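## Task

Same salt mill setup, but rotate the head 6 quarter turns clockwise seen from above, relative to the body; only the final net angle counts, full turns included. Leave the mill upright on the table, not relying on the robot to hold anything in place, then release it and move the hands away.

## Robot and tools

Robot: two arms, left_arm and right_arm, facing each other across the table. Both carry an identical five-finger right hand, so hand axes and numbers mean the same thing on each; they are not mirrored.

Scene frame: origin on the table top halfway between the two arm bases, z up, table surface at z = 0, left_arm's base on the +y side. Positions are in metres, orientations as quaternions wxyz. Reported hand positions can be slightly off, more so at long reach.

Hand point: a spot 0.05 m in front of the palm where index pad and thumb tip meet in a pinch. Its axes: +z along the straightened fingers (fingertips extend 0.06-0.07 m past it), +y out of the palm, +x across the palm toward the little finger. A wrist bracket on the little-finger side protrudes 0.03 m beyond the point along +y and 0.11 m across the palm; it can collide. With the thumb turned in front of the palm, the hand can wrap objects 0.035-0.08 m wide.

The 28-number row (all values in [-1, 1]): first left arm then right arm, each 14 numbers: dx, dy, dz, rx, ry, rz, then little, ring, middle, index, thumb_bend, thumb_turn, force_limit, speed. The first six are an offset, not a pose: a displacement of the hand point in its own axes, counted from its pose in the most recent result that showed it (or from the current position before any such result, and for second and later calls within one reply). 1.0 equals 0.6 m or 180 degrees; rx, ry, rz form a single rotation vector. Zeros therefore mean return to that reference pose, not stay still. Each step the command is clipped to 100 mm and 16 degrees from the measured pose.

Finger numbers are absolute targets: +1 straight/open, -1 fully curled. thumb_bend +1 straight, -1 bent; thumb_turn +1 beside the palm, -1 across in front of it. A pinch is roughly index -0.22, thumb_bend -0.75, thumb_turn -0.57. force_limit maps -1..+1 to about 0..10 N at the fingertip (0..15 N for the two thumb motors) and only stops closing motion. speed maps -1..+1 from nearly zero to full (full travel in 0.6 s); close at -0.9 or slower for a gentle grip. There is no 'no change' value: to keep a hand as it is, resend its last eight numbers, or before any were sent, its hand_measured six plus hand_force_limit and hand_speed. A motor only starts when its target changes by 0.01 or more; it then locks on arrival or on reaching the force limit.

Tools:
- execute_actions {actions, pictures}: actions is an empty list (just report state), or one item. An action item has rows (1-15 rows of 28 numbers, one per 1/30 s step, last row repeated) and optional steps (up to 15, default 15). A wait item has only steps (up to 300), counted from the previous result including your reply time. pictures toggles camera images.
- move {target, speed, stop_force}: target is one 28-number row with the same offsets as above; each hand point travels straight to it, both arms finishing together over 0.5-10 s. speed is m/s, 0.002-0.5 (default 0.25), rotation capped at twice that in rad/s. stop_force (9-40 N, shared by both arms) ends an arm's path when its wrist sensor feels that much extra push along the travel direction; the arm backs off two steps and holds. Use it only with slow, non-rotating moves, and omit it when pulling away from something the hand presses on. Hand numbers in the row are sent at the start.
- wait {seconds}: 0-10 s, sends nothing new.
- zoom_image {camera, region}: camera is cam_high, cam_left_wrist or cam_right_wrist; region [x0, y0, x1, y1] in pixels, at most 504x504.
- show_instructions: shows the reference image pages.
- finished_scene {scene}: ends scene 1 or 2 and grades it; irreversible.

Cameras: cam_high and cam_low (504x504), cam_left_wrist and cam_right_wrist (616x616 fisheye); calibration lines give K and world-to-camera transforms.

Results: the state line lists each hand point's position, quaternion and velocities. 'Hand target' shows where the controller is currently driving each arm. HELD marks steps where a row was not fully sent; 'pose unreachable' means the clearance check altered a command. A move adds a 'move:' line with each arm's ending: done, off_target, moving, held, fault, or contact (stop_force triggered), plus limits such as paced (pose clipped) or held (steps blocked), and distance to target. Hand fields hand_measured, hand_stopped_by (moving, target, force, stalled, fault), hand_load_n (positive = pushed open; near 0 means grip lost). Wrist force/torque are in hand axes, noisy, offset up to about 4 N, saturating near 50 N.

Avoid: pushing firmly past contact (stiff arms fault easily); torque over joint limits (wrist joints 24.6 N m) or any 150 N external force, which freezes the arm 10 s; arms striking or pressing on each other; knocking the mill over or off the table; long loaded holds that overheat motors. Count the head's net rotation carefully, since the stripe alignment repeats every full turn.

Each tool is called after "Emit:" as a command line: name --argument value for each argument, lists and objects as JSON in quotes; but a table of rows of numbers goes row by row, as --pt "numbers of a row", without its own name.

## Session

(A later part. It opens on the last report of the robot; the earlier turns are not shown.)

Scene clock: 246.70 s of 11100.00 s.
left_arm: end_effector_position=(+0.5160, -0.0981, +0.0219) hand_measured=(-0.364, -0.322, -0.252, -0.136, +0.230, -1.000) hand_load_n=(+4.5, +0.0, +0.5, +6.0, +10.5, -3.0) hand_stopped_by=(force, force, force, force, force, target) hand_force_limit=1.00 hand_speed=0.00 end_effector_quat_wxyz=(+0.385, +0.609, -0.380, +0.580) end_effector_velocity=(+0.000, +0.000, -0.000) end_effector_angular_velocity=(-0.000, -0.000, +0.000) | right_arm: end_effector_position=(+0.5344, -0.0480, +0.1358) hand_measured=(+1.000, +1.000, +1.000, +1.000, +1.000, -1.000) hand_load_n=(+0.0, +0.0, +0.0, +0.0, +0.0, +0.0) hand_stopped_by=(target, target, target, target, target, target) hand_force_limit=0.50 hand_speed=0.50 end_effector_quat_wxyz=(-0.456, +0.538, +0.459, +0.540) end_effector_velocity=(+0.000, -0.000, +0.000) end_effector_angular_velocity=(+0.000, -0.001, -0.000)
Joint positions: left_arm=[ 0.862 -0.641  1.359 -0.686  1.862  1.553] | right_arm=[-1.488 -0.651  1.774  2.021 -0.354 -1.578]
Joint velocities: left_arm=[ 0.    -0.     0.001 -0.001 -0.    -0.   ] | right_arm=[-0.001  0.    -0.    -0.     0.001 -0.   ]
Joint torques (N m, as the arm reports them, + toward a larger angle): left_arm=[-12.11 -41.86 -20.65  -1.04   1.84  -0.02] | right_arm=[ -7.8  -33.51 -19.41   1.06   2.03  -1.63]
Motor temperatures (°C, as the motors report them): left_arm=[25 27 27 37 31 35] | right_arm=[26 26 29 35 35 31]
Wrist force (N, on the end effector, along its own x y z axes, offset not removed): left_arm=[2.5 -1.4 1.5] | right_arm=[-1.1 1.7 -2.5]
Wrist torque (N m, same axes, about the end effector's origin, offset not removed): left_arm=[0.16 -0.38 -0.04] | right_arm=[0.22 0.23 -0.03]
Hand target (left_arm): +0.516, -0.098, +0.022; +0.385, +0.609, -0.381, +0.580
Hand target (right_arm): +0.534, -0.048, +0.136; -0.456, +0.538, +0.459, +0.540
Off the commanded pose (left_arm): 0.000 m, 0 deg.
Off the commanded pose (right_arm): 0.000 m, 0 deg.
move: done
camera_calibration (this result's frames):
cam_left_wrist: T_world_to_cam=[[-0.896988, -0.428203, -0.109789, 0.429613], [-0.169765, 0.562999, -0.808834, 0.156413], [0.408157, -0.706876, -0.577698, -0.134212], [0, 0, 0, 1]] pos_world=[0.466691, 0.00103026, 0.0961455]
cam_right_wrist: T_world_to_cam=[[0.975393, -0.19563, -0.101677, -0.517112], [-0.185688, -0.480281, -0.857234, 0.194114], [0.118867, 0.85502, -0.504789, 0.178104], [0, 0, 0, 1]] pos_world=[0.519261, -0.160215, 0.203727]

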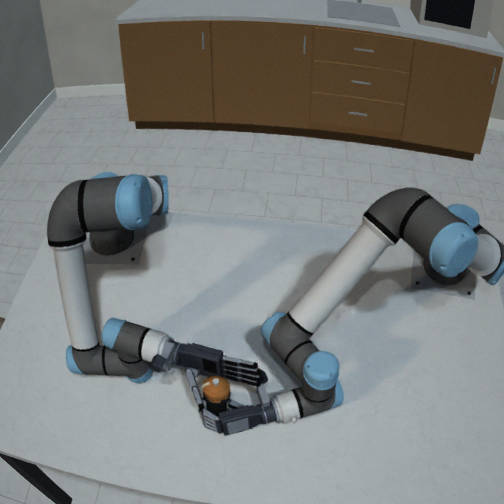

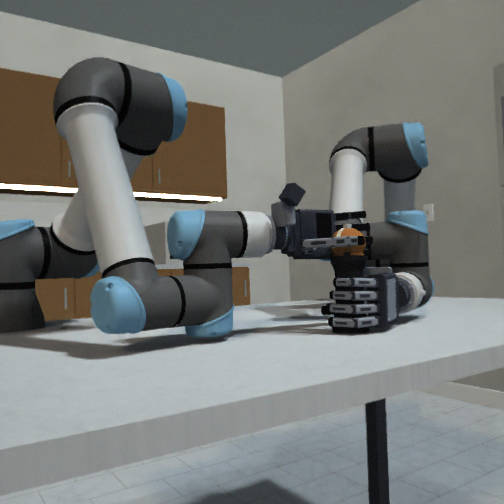

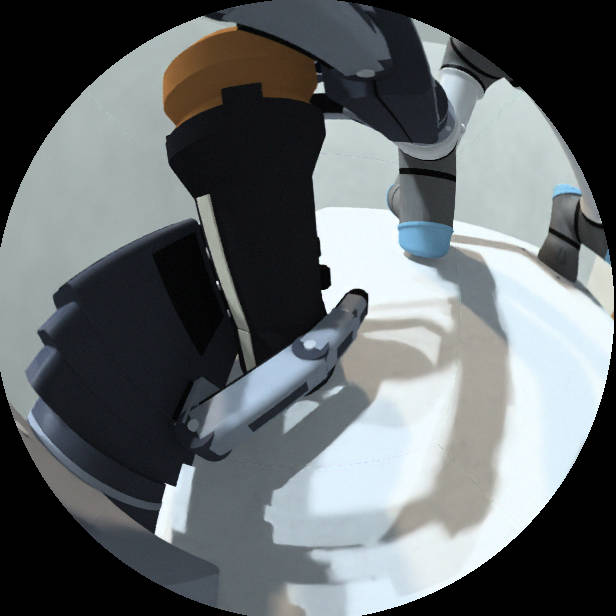

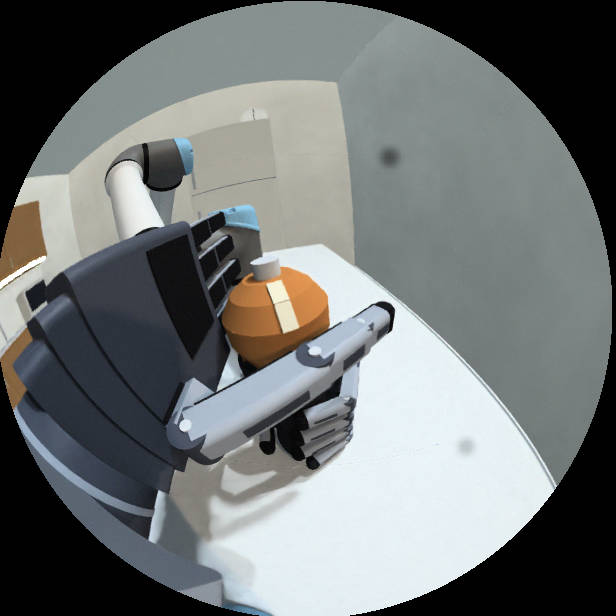

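The line sits about where it was at 172°, so I'll add roughly 10° more.

Emit:
move --target '[0,0,0,0,0,0,-1,-1,-1,-1,-1,-1,1,0,0,0,0,0,0,0,-1,-1,-1,-1,-1,-1,1,0]'

Emit:
move --target '[0,0,0,0,0,0,-1,-1,-1,-1,-1,-1,1,0,0,0.002,-0.008,-0.07,0,0,-1,-1,-1,-1,-1,-1,1,0]' --speed 0.2

Emit:
move --target '[0,0,0,0,0,0,1,1,1,1,1,-1,0.5,0.5,0,0,0,0,0,0,1,1,1,1,1,-1,0.5,0.5]'

Emit:
move --target '[0,0,-0.22,0,0,0,1,1,1,1,1,-1,0.5,0.5,0,0,-0.25,0,0,0,1,1,1,1,1,-1,0.5,0.5]'

Emit:
finished_scene --scene 2

Scene clock: 253.43 s of 11100.00 s.
left_arm: end_effector_position=(+0.5160, -0.0982, +0.0219) hand_measured=(-0.364, -0.322, -0.252, -0.136, +0.230, -1.000) hand_load_n=(+7.5, +0.0, +0.5, +5.5, +12.0, -1.0) hand_stopped_by=(force, force, force, force, force, target) hand_force_limit=1.00 hand_speed=0.00 end_effector_quat_wxyz=(+0.385, +0.609, -0.381, +0.580) end_effector_velocity=(-0.000, +0.001, -0.000) end_effector_angular_velocity=(+0.001, +0.000, +0.000) | right_arm: end_effector_position=(+0.5345, -0.0480, +0.1359) hand_measured=(-1.000, -0.490, -0.074, -0.096, +0.336, -1.000) hand_load_n=(+0.0, +8.5, +2.0, +6.0, +11.0, +5.0) hand_stopped_by=(target, force, force, force, force, target) hand_force_limit=1.00 hand_speed=0.00 end_effector_quat_wxyz=(-0.456, +0.538, +0.459, +0.540) end_effector_velocity=(-0.000, -0.000, +0.000) end_effector_angular_velocity=(+0.000, -0.000, -0.000)
Joint positions: left_arm=[ 0.862 -0.641  1.359 -0.686  1.862  1.553] | right_arm=[-1.488 -0.651  1.774  2.021 -0.354 -1.578]
Joint velocities: left_arm=[ 0.    -0.001  0.001  0.001 -0.     0.001] | right_arm=[ 0.    -0.     0.001 -0.002 -0.     0.001]
Joint torques (N m, as the arm reports them, + toward a larger angle): left_arm=[  1.66 -42.94 -21.24  -1.2   -0.69  -0.08] | right_arm=[ 10.81 -20.36  18.26   5.29   1.5    4.18]
Motor temperatures (°C, as the motors report them): left_arm=[25 27 27 37 31 35] | right_arm=[26 26 29 35 35 31]
Wrist force (N, on the end effector, along its own x y z axes, offset not removed): left_arm=[2.1 6.8 3.1] | right_arm=[41.1 17.8 3.5]
Wrist torque (N m, same axes, about the end effector's origin, offset not removed): left_arm=[0.37 -0.16 0.99] | right_arm=[0.68 -0.31 0.53]
Hand target (left_arm): +0.516, -0.098, +0.022; +0.385, +0.609, -0.380, +0.580
Hand target (right_arm): +0.534, -0.048, +0.136; -0.456, +0.538, +0.459, +0.540
Off the commanded pose (left_arm): 0.000 m, 0 deg.
Off the commanded pose (right_arm): 0.000 m, 0 deg.
After step 90, 2.23 s passed at rest.
move: done
camera_calibration (this result's frames):
cam_left_wrist: T_world_to_cam=[[-0.89702, -0.428138, -0.109788, 0.429586], [-0.169724, 0.563011, -0.808834, 0.156405], [0.408105, -0.706906, -0.577698, -0.134194], [0, 0, 0, 1]] pos_world=[0.466658, 0.00100164, 0.0961456]
cam_right_wrist: T_world_to_cam=[[0.975398, -0.195687, -0.101512, -0.517199], [-0.185567, -0.480242, -0.857282, 0.194114], [0.119009, 0.855029, -0.50474, 0.178074], [0, 0, 0, 1]] pos_world=[0.519304, -0.160246, 0.203789]

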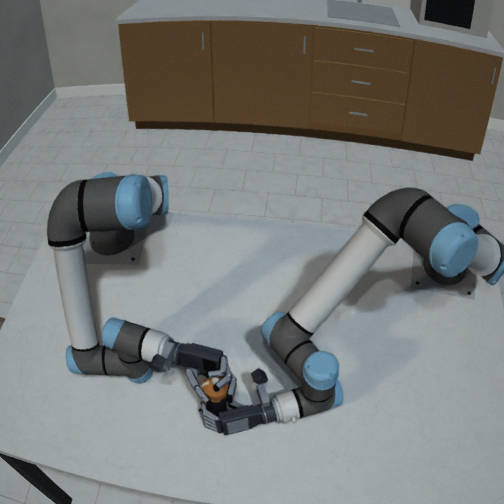

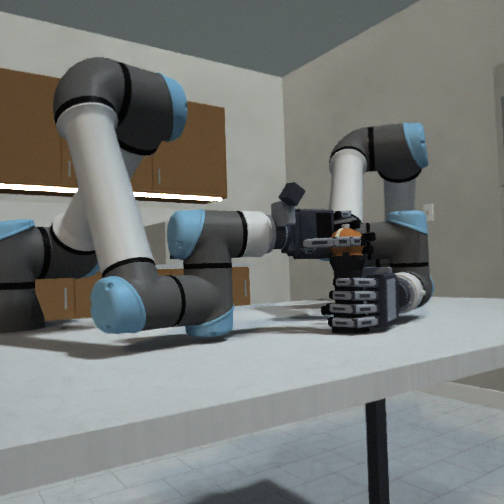

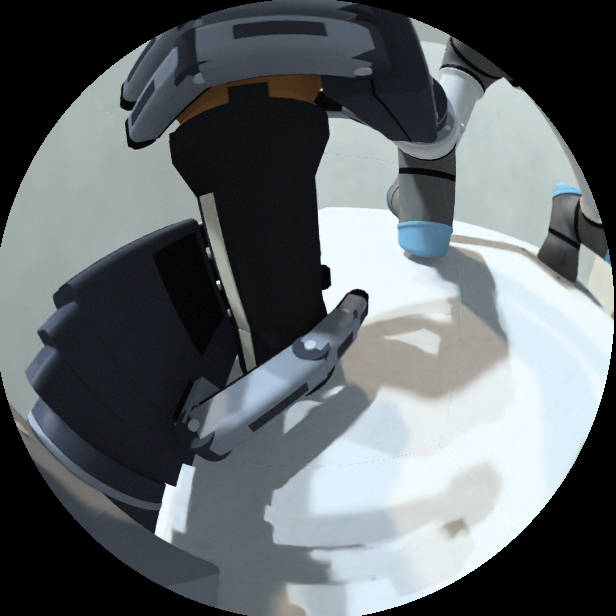

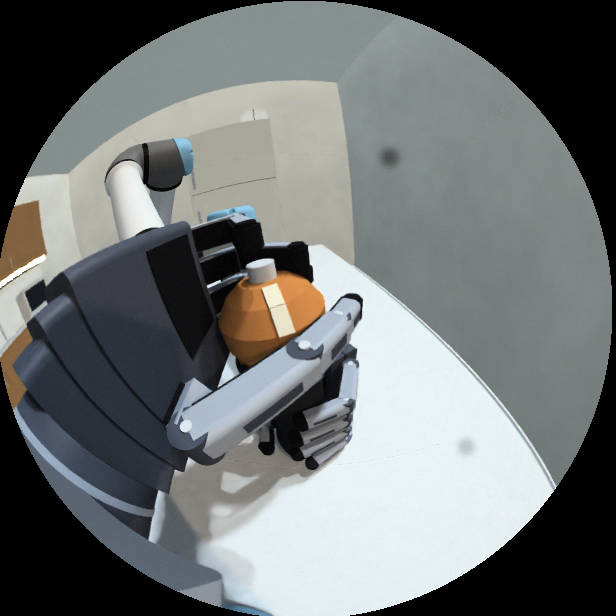

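Scene clock: 254.43 s of 11100.00 s.
left_arm: end_effector_position=(+0.5159, -0.0982, +0.0219) hand_measured=(-0.364, -0.322, -0.252, -0.136, +0.230, -1.000) hand_load_n=(+10.0, +1.5, +1.0, +5.5, +14.0, +0.5) hand_stopped_by=(force, force, force, force, force, target) hand_force_limit=1.00 hand_speed=0.00 end_effector_quat_wxyz=(+0.385, +0.609, -0.381, +0.580) end_effector_velocity=(-0.001, -0.000, -0.001) end_effector_angular_velocity=(+0.000, +0.001, -0.000) | right_arm: end_effector_position=(+0.5349, -0.0529, +0.1359) hand_measured=(-1.000, -0.490, -0.074, -0.096, +0.338, -1.000) hand_load_n=(+0.0, +7.0, +3.0, +8.5, +17.5, +2.0) hand_stopped_by=(target, force, force, force, force, target) hand_force_limit=1.00 hand_speed=0.00 end_effector_quat_wxyz=(-0.394, +0.585, +0.397, +0.587) end_effector_velocity=(+0.000, +0.000, -0.000) end_effector_angular_velocity=(-0.000, -0.000, -0.006)
Joint positions: left_arm=[ 0.862 -0.641  1.359 -0.686  1.862  1.553] | right_arm=[-1.422 -0.683  1.875  1.949 -0.641 -1.575]
Joint velocities: left_arm=[-0.001  0.002  0.    -0.001 -0.    -0.001] | right_arm=[ 0.003 -0.     0.001 -0.    -0.01  -0.001]
Joint torques (N m, as the arm reports them, + toward a larger angle): left_arm=[ 11.47 -41.58 -20.59  -1.18  -4.81  -0.1 ] | right_arm=[ 12.86 -18.57  24.95   5.73   0.96   5.04]
Motor temperatures (°C, as the motors report them): left_arm=[25 27 27 37 31 35] | right_arm=[26 26 29 35 35 31]
Wrist force (N, on the end effector, along its own x y z axes, offset not removed): left_arm=[5.1 19.9 10.0] | right_arm=[50.0 20.8 10.0]
Wrist torque (N m, same axes, about the end effector's origin, offset not removed): left_arm=[0.50 -0.25 0.93] | right_arm=[1.18 -0.23 0.11]
Hand target (left_arm): +0.516, -0.098, +0.022; +0.385, +0.609, -0.381, +0.580
Hand target (right_arm): +0.535, -0.053, +0.136; -0.394, +0.585, +0.397, +0.587
Off the commanded pose (left_arm): 0.000 m, 0 deg.
Off the commanded pose (right_arm): 0.000 m, 0 deg.
move: done
camera_calibration (this result's frames):
cam_left_wrist: T_world_to_cam=[[-0.897057, -0.42806, -0.109788, 0.429557], [-0.169675, 0.563026, -0.808834, 0.156394], [0.408043, -0.706942, -0.577697, -0.134172], [0, 0, 0, 1]] pos_world=[0.466621, 0.000970354, 0.0961457]
cam_right_wrist: T_world_to_cam=[[0.909511, -0.403078, -0.101578, -0.494285], [-0.285196, -0.427314, -0.857943, 0.248046], [0.302412, 0.809278, -0.503603, 0.081529], [0, 0, 0, 1]] pos_world=[0.495644, -0.159221, 0.203659]

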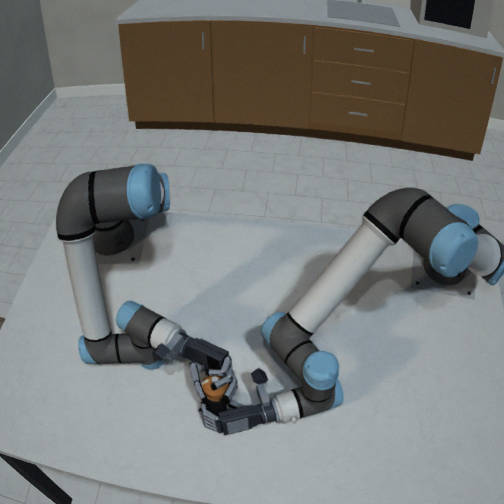

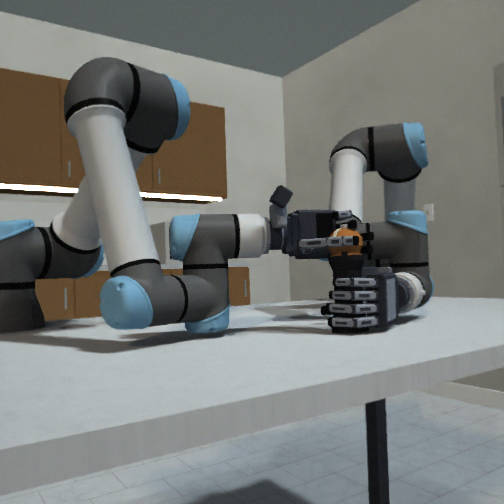

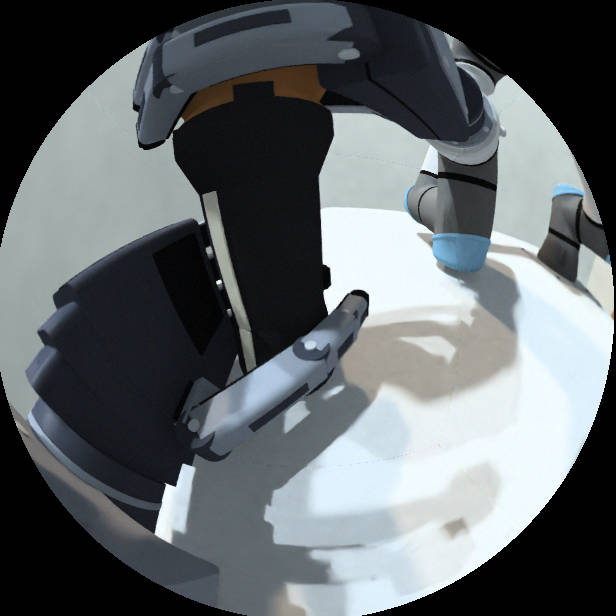

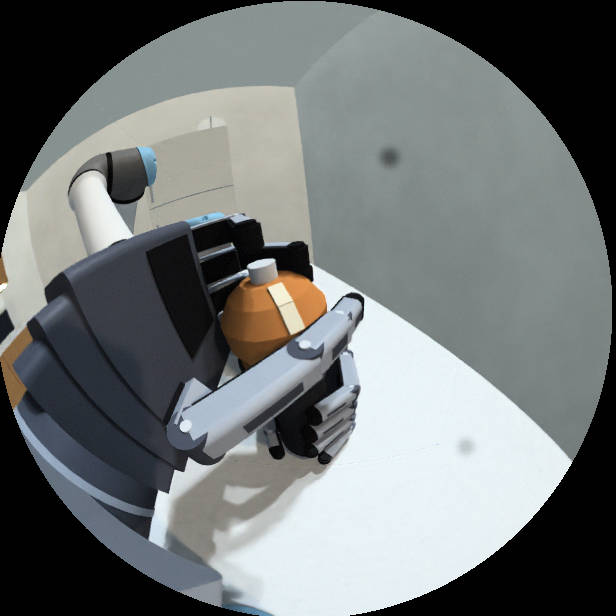

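Scene clock: 255.53 s of 11100.00 s.
left_arm: end_effector_position=(+0.5160, -0.0981, +0.0219) hand_measured=(+1.000, +1.000, +1.000, +1.000, +1.000, -1.000) hand_load_n=(+0.0, +0.0, +0.0, +0.0, +0.0, +0.0) hand_stopped_by=(target, target, target, target, target, target) hand_force_limit=0.50 hand_speed=0.50 end_effector_quat_wxyz=(+0.385, +0.609, -0.381, +0.580) end_effector_velocity=(+0.000, -0.000, +0.000) end_effector_angular_velocity=(-0.001, -0.001, +0.000) | right_arm: end_effector_position=(+0.5349, -0.0529, +0.1359) hand_measured=(+1.000, +1.000, +1.000, +1.000, +1.000, -1.000) hand_load_n=(+0.0, +0.0, +0.0, +0.0, +0.0, +0.0) hand_stopped_by=(target, target, target, target, target, target) hand_force_limit=0.50 hand_speed=0.50 end_effector_quat_wxyz=(-0.394, +0.585, +0.397, +0.587) end_effector_velocity=(-0.000, -0.000, +0.000) end_effector_angular_velocity=(+0.000, +0.000, -0.000)
Joint positions: left_arm=[ 0.862 -0.641  1.359 -0.686  1.862  1.553] | right_arm=[-1.422 -0.683  1.875  1.949 -0.641 -1.575]
Joint velocities: left_arm=[-0.    -0.     0.    -0.001 -0.    -0.   ] | right_arm=[ 0.    -0.001  0.001 -0.    -0.     0.001]
Joint torques (N m, as the arm reports them, + toward a larger angle): left_arm=[ -9.31 -41.86 -20.4   -1.31   1.33  -0.04] | right_arm=[ -7.99 -58.22 -17.8   -2.1    1.68  -1.62]
Motor temperatures (°C, as the motors report them): left_arm=[25 27 27 37 31 35] | right_arm=[26 26 29 35 35 31]
Wrist force (N, on the end effector, along its own x y z axes, offset not removed): left_arm=[-3.3 2.0 4.6] | right_arm=[-1.7 2.6 -1.7]
Wrist torque (N m, same axes, about the end effector's origin, offset not removed): left_arm=[0.18 0.39 -0.16] | right_arm=[0.32 0.27 -0.02]
Hand target (left_arm): +0.516, -0.098, +0.022; +0.385, +0.609, -0.381, +0.580
Hand target (right_arm): +0.535, -0.053, +0.136; -0.394, +0.585, +0.397, +0.587
Off the commanded pose (left_arm): 0.000 m, 0 deg.
Off the commanded pose (right_arm): 0.000 m, 0 deg.
move: done
camera_calibration (this result's frames):
cam_left_wrist: T_world_to_cam=[[-0.897024, -0.42813, -0.109787, 0.429597], [-0.169721, 0.563013, -0.808833, 0.156398], [0.408098, -0.706909, -0.577699, -0.134187], [0, 0, 0, 1]] pos_world=[0.466664, 0.00101123, 0.0961447]
cam_right_wrist: T_world_to_cam=[[0.909516, -0.403065, -0.10158, -0.494282], [-0.285192, -0.427319, -0.857942, 0.248042], [0.302399, 0.809282, -0.503605, 0.0815337], [0, 0, 0, 1]] pos_world=[0.495641, -0.159218, 0.203658]

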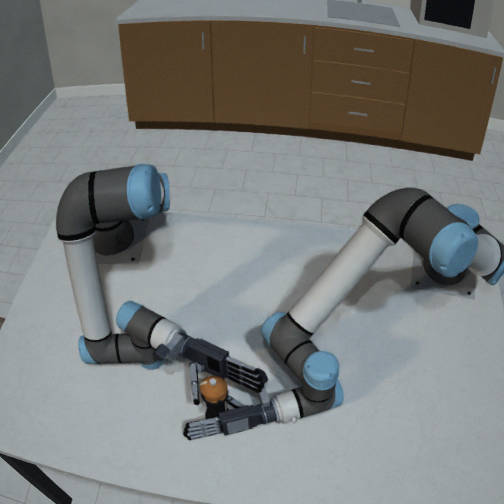

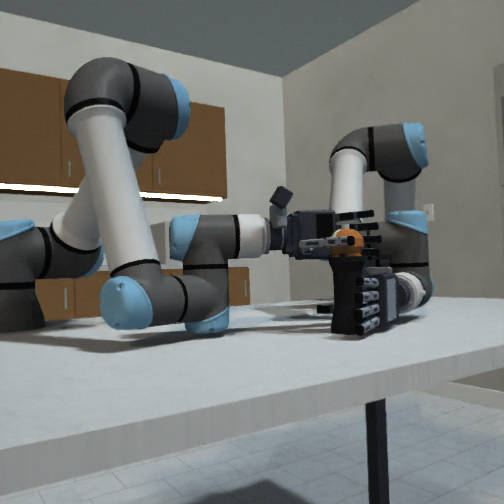

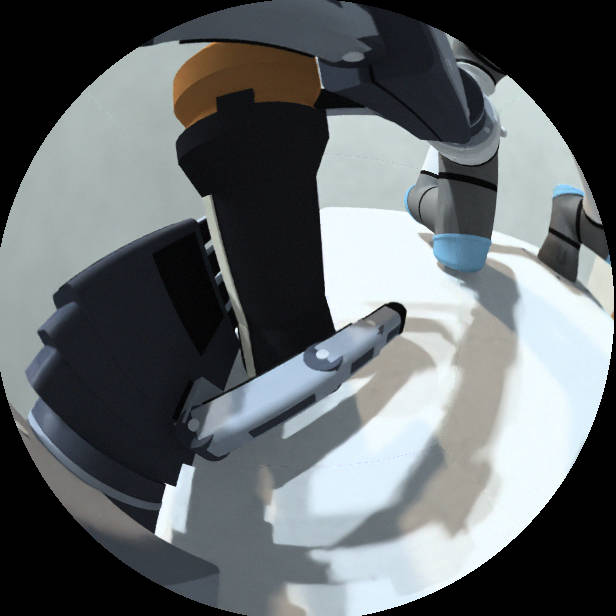

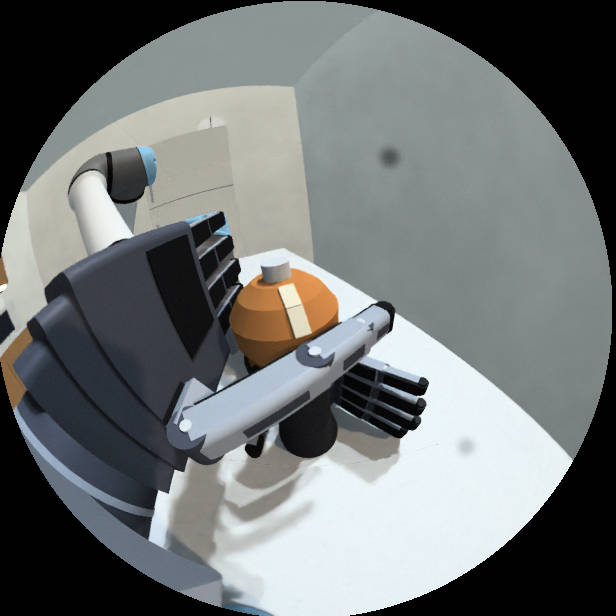

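Scene clock: 256.73 s of 11100.00 s.
left_arm: end_effector_position=(+0.4612, +0.0219, +0.0261) hand_measured=(+1.000, +1.000, +1.000, +1.000, +1.000, -1.000) hand_load_n=(+0.0, +0.0, +0.0, +0.0, +0.0, +0.0) hand_stopped_by=(target, target, target, target, target, target) hand_force_limit=0.50 hand_speed=0.50 end_effector_quat_wxyz=(+0.385, +0.609, -0.381, +0.580) end_effector_velocity=(-0.000, +0.000, +0.001) end_effector_angular_velocity=(-0.000, -0.003, -0.000) | right_arm: end_effector_position=(+0.4789, -0.1920, +0.1357) hand_measured=(+1.000, +1.000, +1.000, +1.000, +1.000, -1.000) hand_load_n=(+0.0, +0.0, +0.0, +0.0, +0.0, +0.0) hand_stopped_by=(target, target, target, target, target, target) hand_force_limit=0.50 hand_speed=0.50 end_effector_quat_wxyz=(-0.394, +0.585, +0.397, +0.587) end_effector_velocity=(-0.000, -0.002, +0.000) end_effector_angular_velocity=(+0.000, -0.002, +0.000)
Joint positions: left_arm=[ 0.936 -0.832  1.761 -0.895  1.936  1.556] | right_arm=[-1.741 -0.759  2.194  1.705 -0.321 -1.575]
Joint velocities: left_arm=[ 0.001 -0.002  0.001 -0.002  0.001  0.002] | right_arm=[-0.005 -0.001  0.002 -0.004  0.005  0.002]
Joint torques (N m, as the arm reports them, + toward a larger angle): left_arm=[  7.87 -49.53  -2.68  -3.92   1.34  -3.09] | right_arm=[ -7.02 -49.61   7.23  -1.77   2.46   1.34]
Motor temperatures (°C, as the motors report them): left_arm=[25 27 27 37 31 35] | right_arm=[26 26 29 35 35 31]
Wrist force (N, on the end effector, along its own x y z axes, offset not removed): left_arm=[-3.3 1.1 4.2] | right_arm=[-0.9 1.7 -1.7]
Wrist torque (N m, same axes, about the end effector's origin, offset not removed): left_arm=[0.15 0.45 -0.28] | right_arm=[0.20 0.20 -0.05]
Hand target (left_arm): +0.461, +0.022, +0.026; +0.385, +0.609, -0.381, +0.580
Hand target (right_arm): +0.479, -0.192, +0.136; -0.394, +0.585, +0.397, +0.587
Off the commanded pose (left_arm): 0.000 m, 0 deg.
Off the commanded pose (right_arm): 0.000 m, 0 deg.
move: done
camera_calibration (this result's frames):
cam_left_wrist: T_world_to_cam=[[-0.897036, -0.428101, -0.109799, 0.432288], [-0.169703, 0.563038, -0.808819, 0.0829046], [0.408077, -0.706907, -0.577716, -0.0245813], [0, 0, 0, 1]] pos_world=[0.411878, 0.121008, 0.100319]
cam_right_wrist: T_world_to_cam=[[0.909502, -0.40312, -0.101487, -0.499439], [-0.285201, -0.427489, -0.857854, 0.172438], [0.302433, 0.809164, -0.503773, 0.210926], [0, 0, 0, 1]] pos_world=[0.439629, -0.298292, 0.203498]

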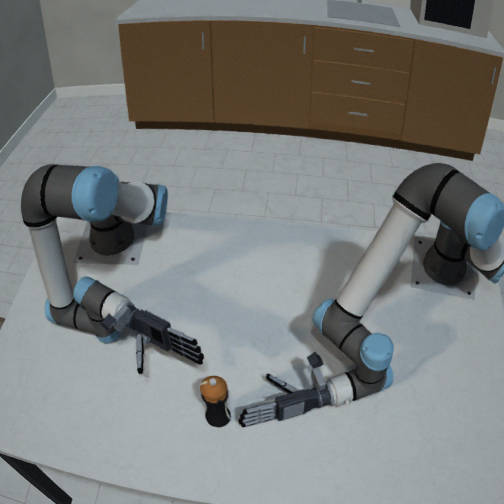

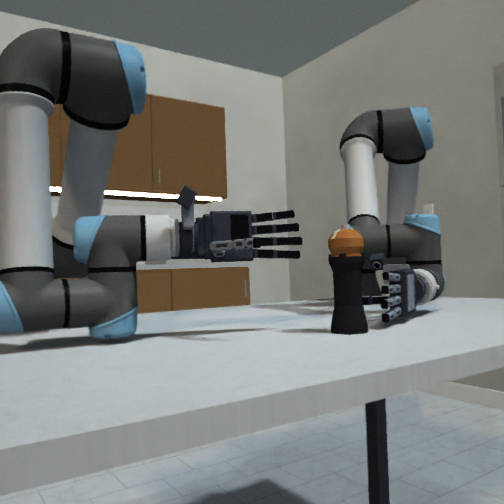

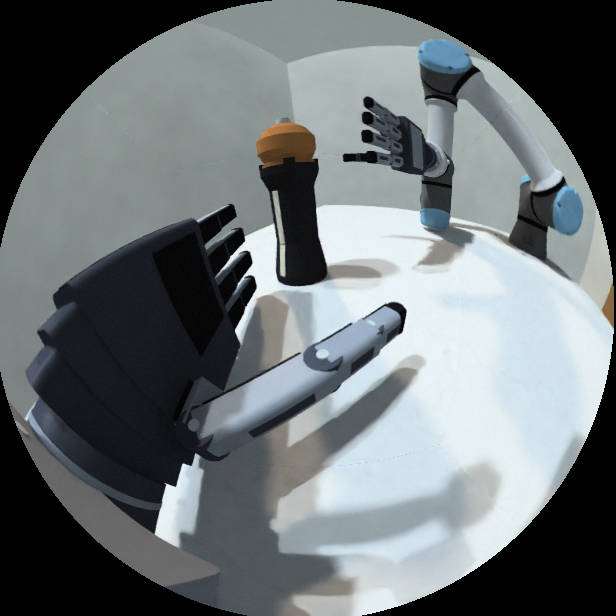

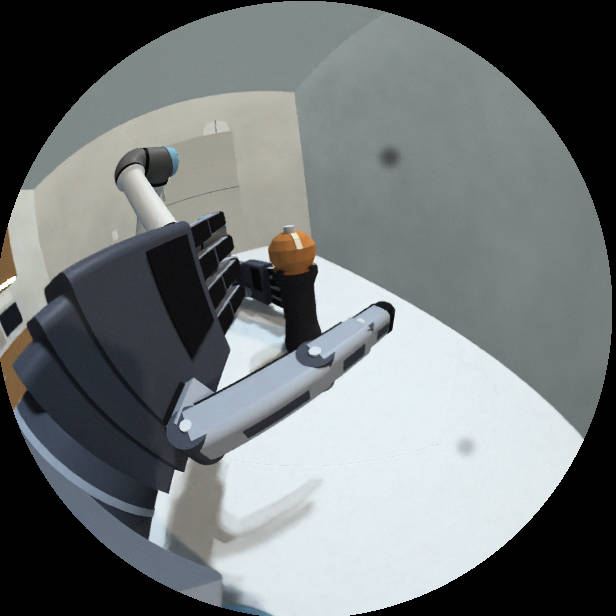

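The scene is finished: the task was done.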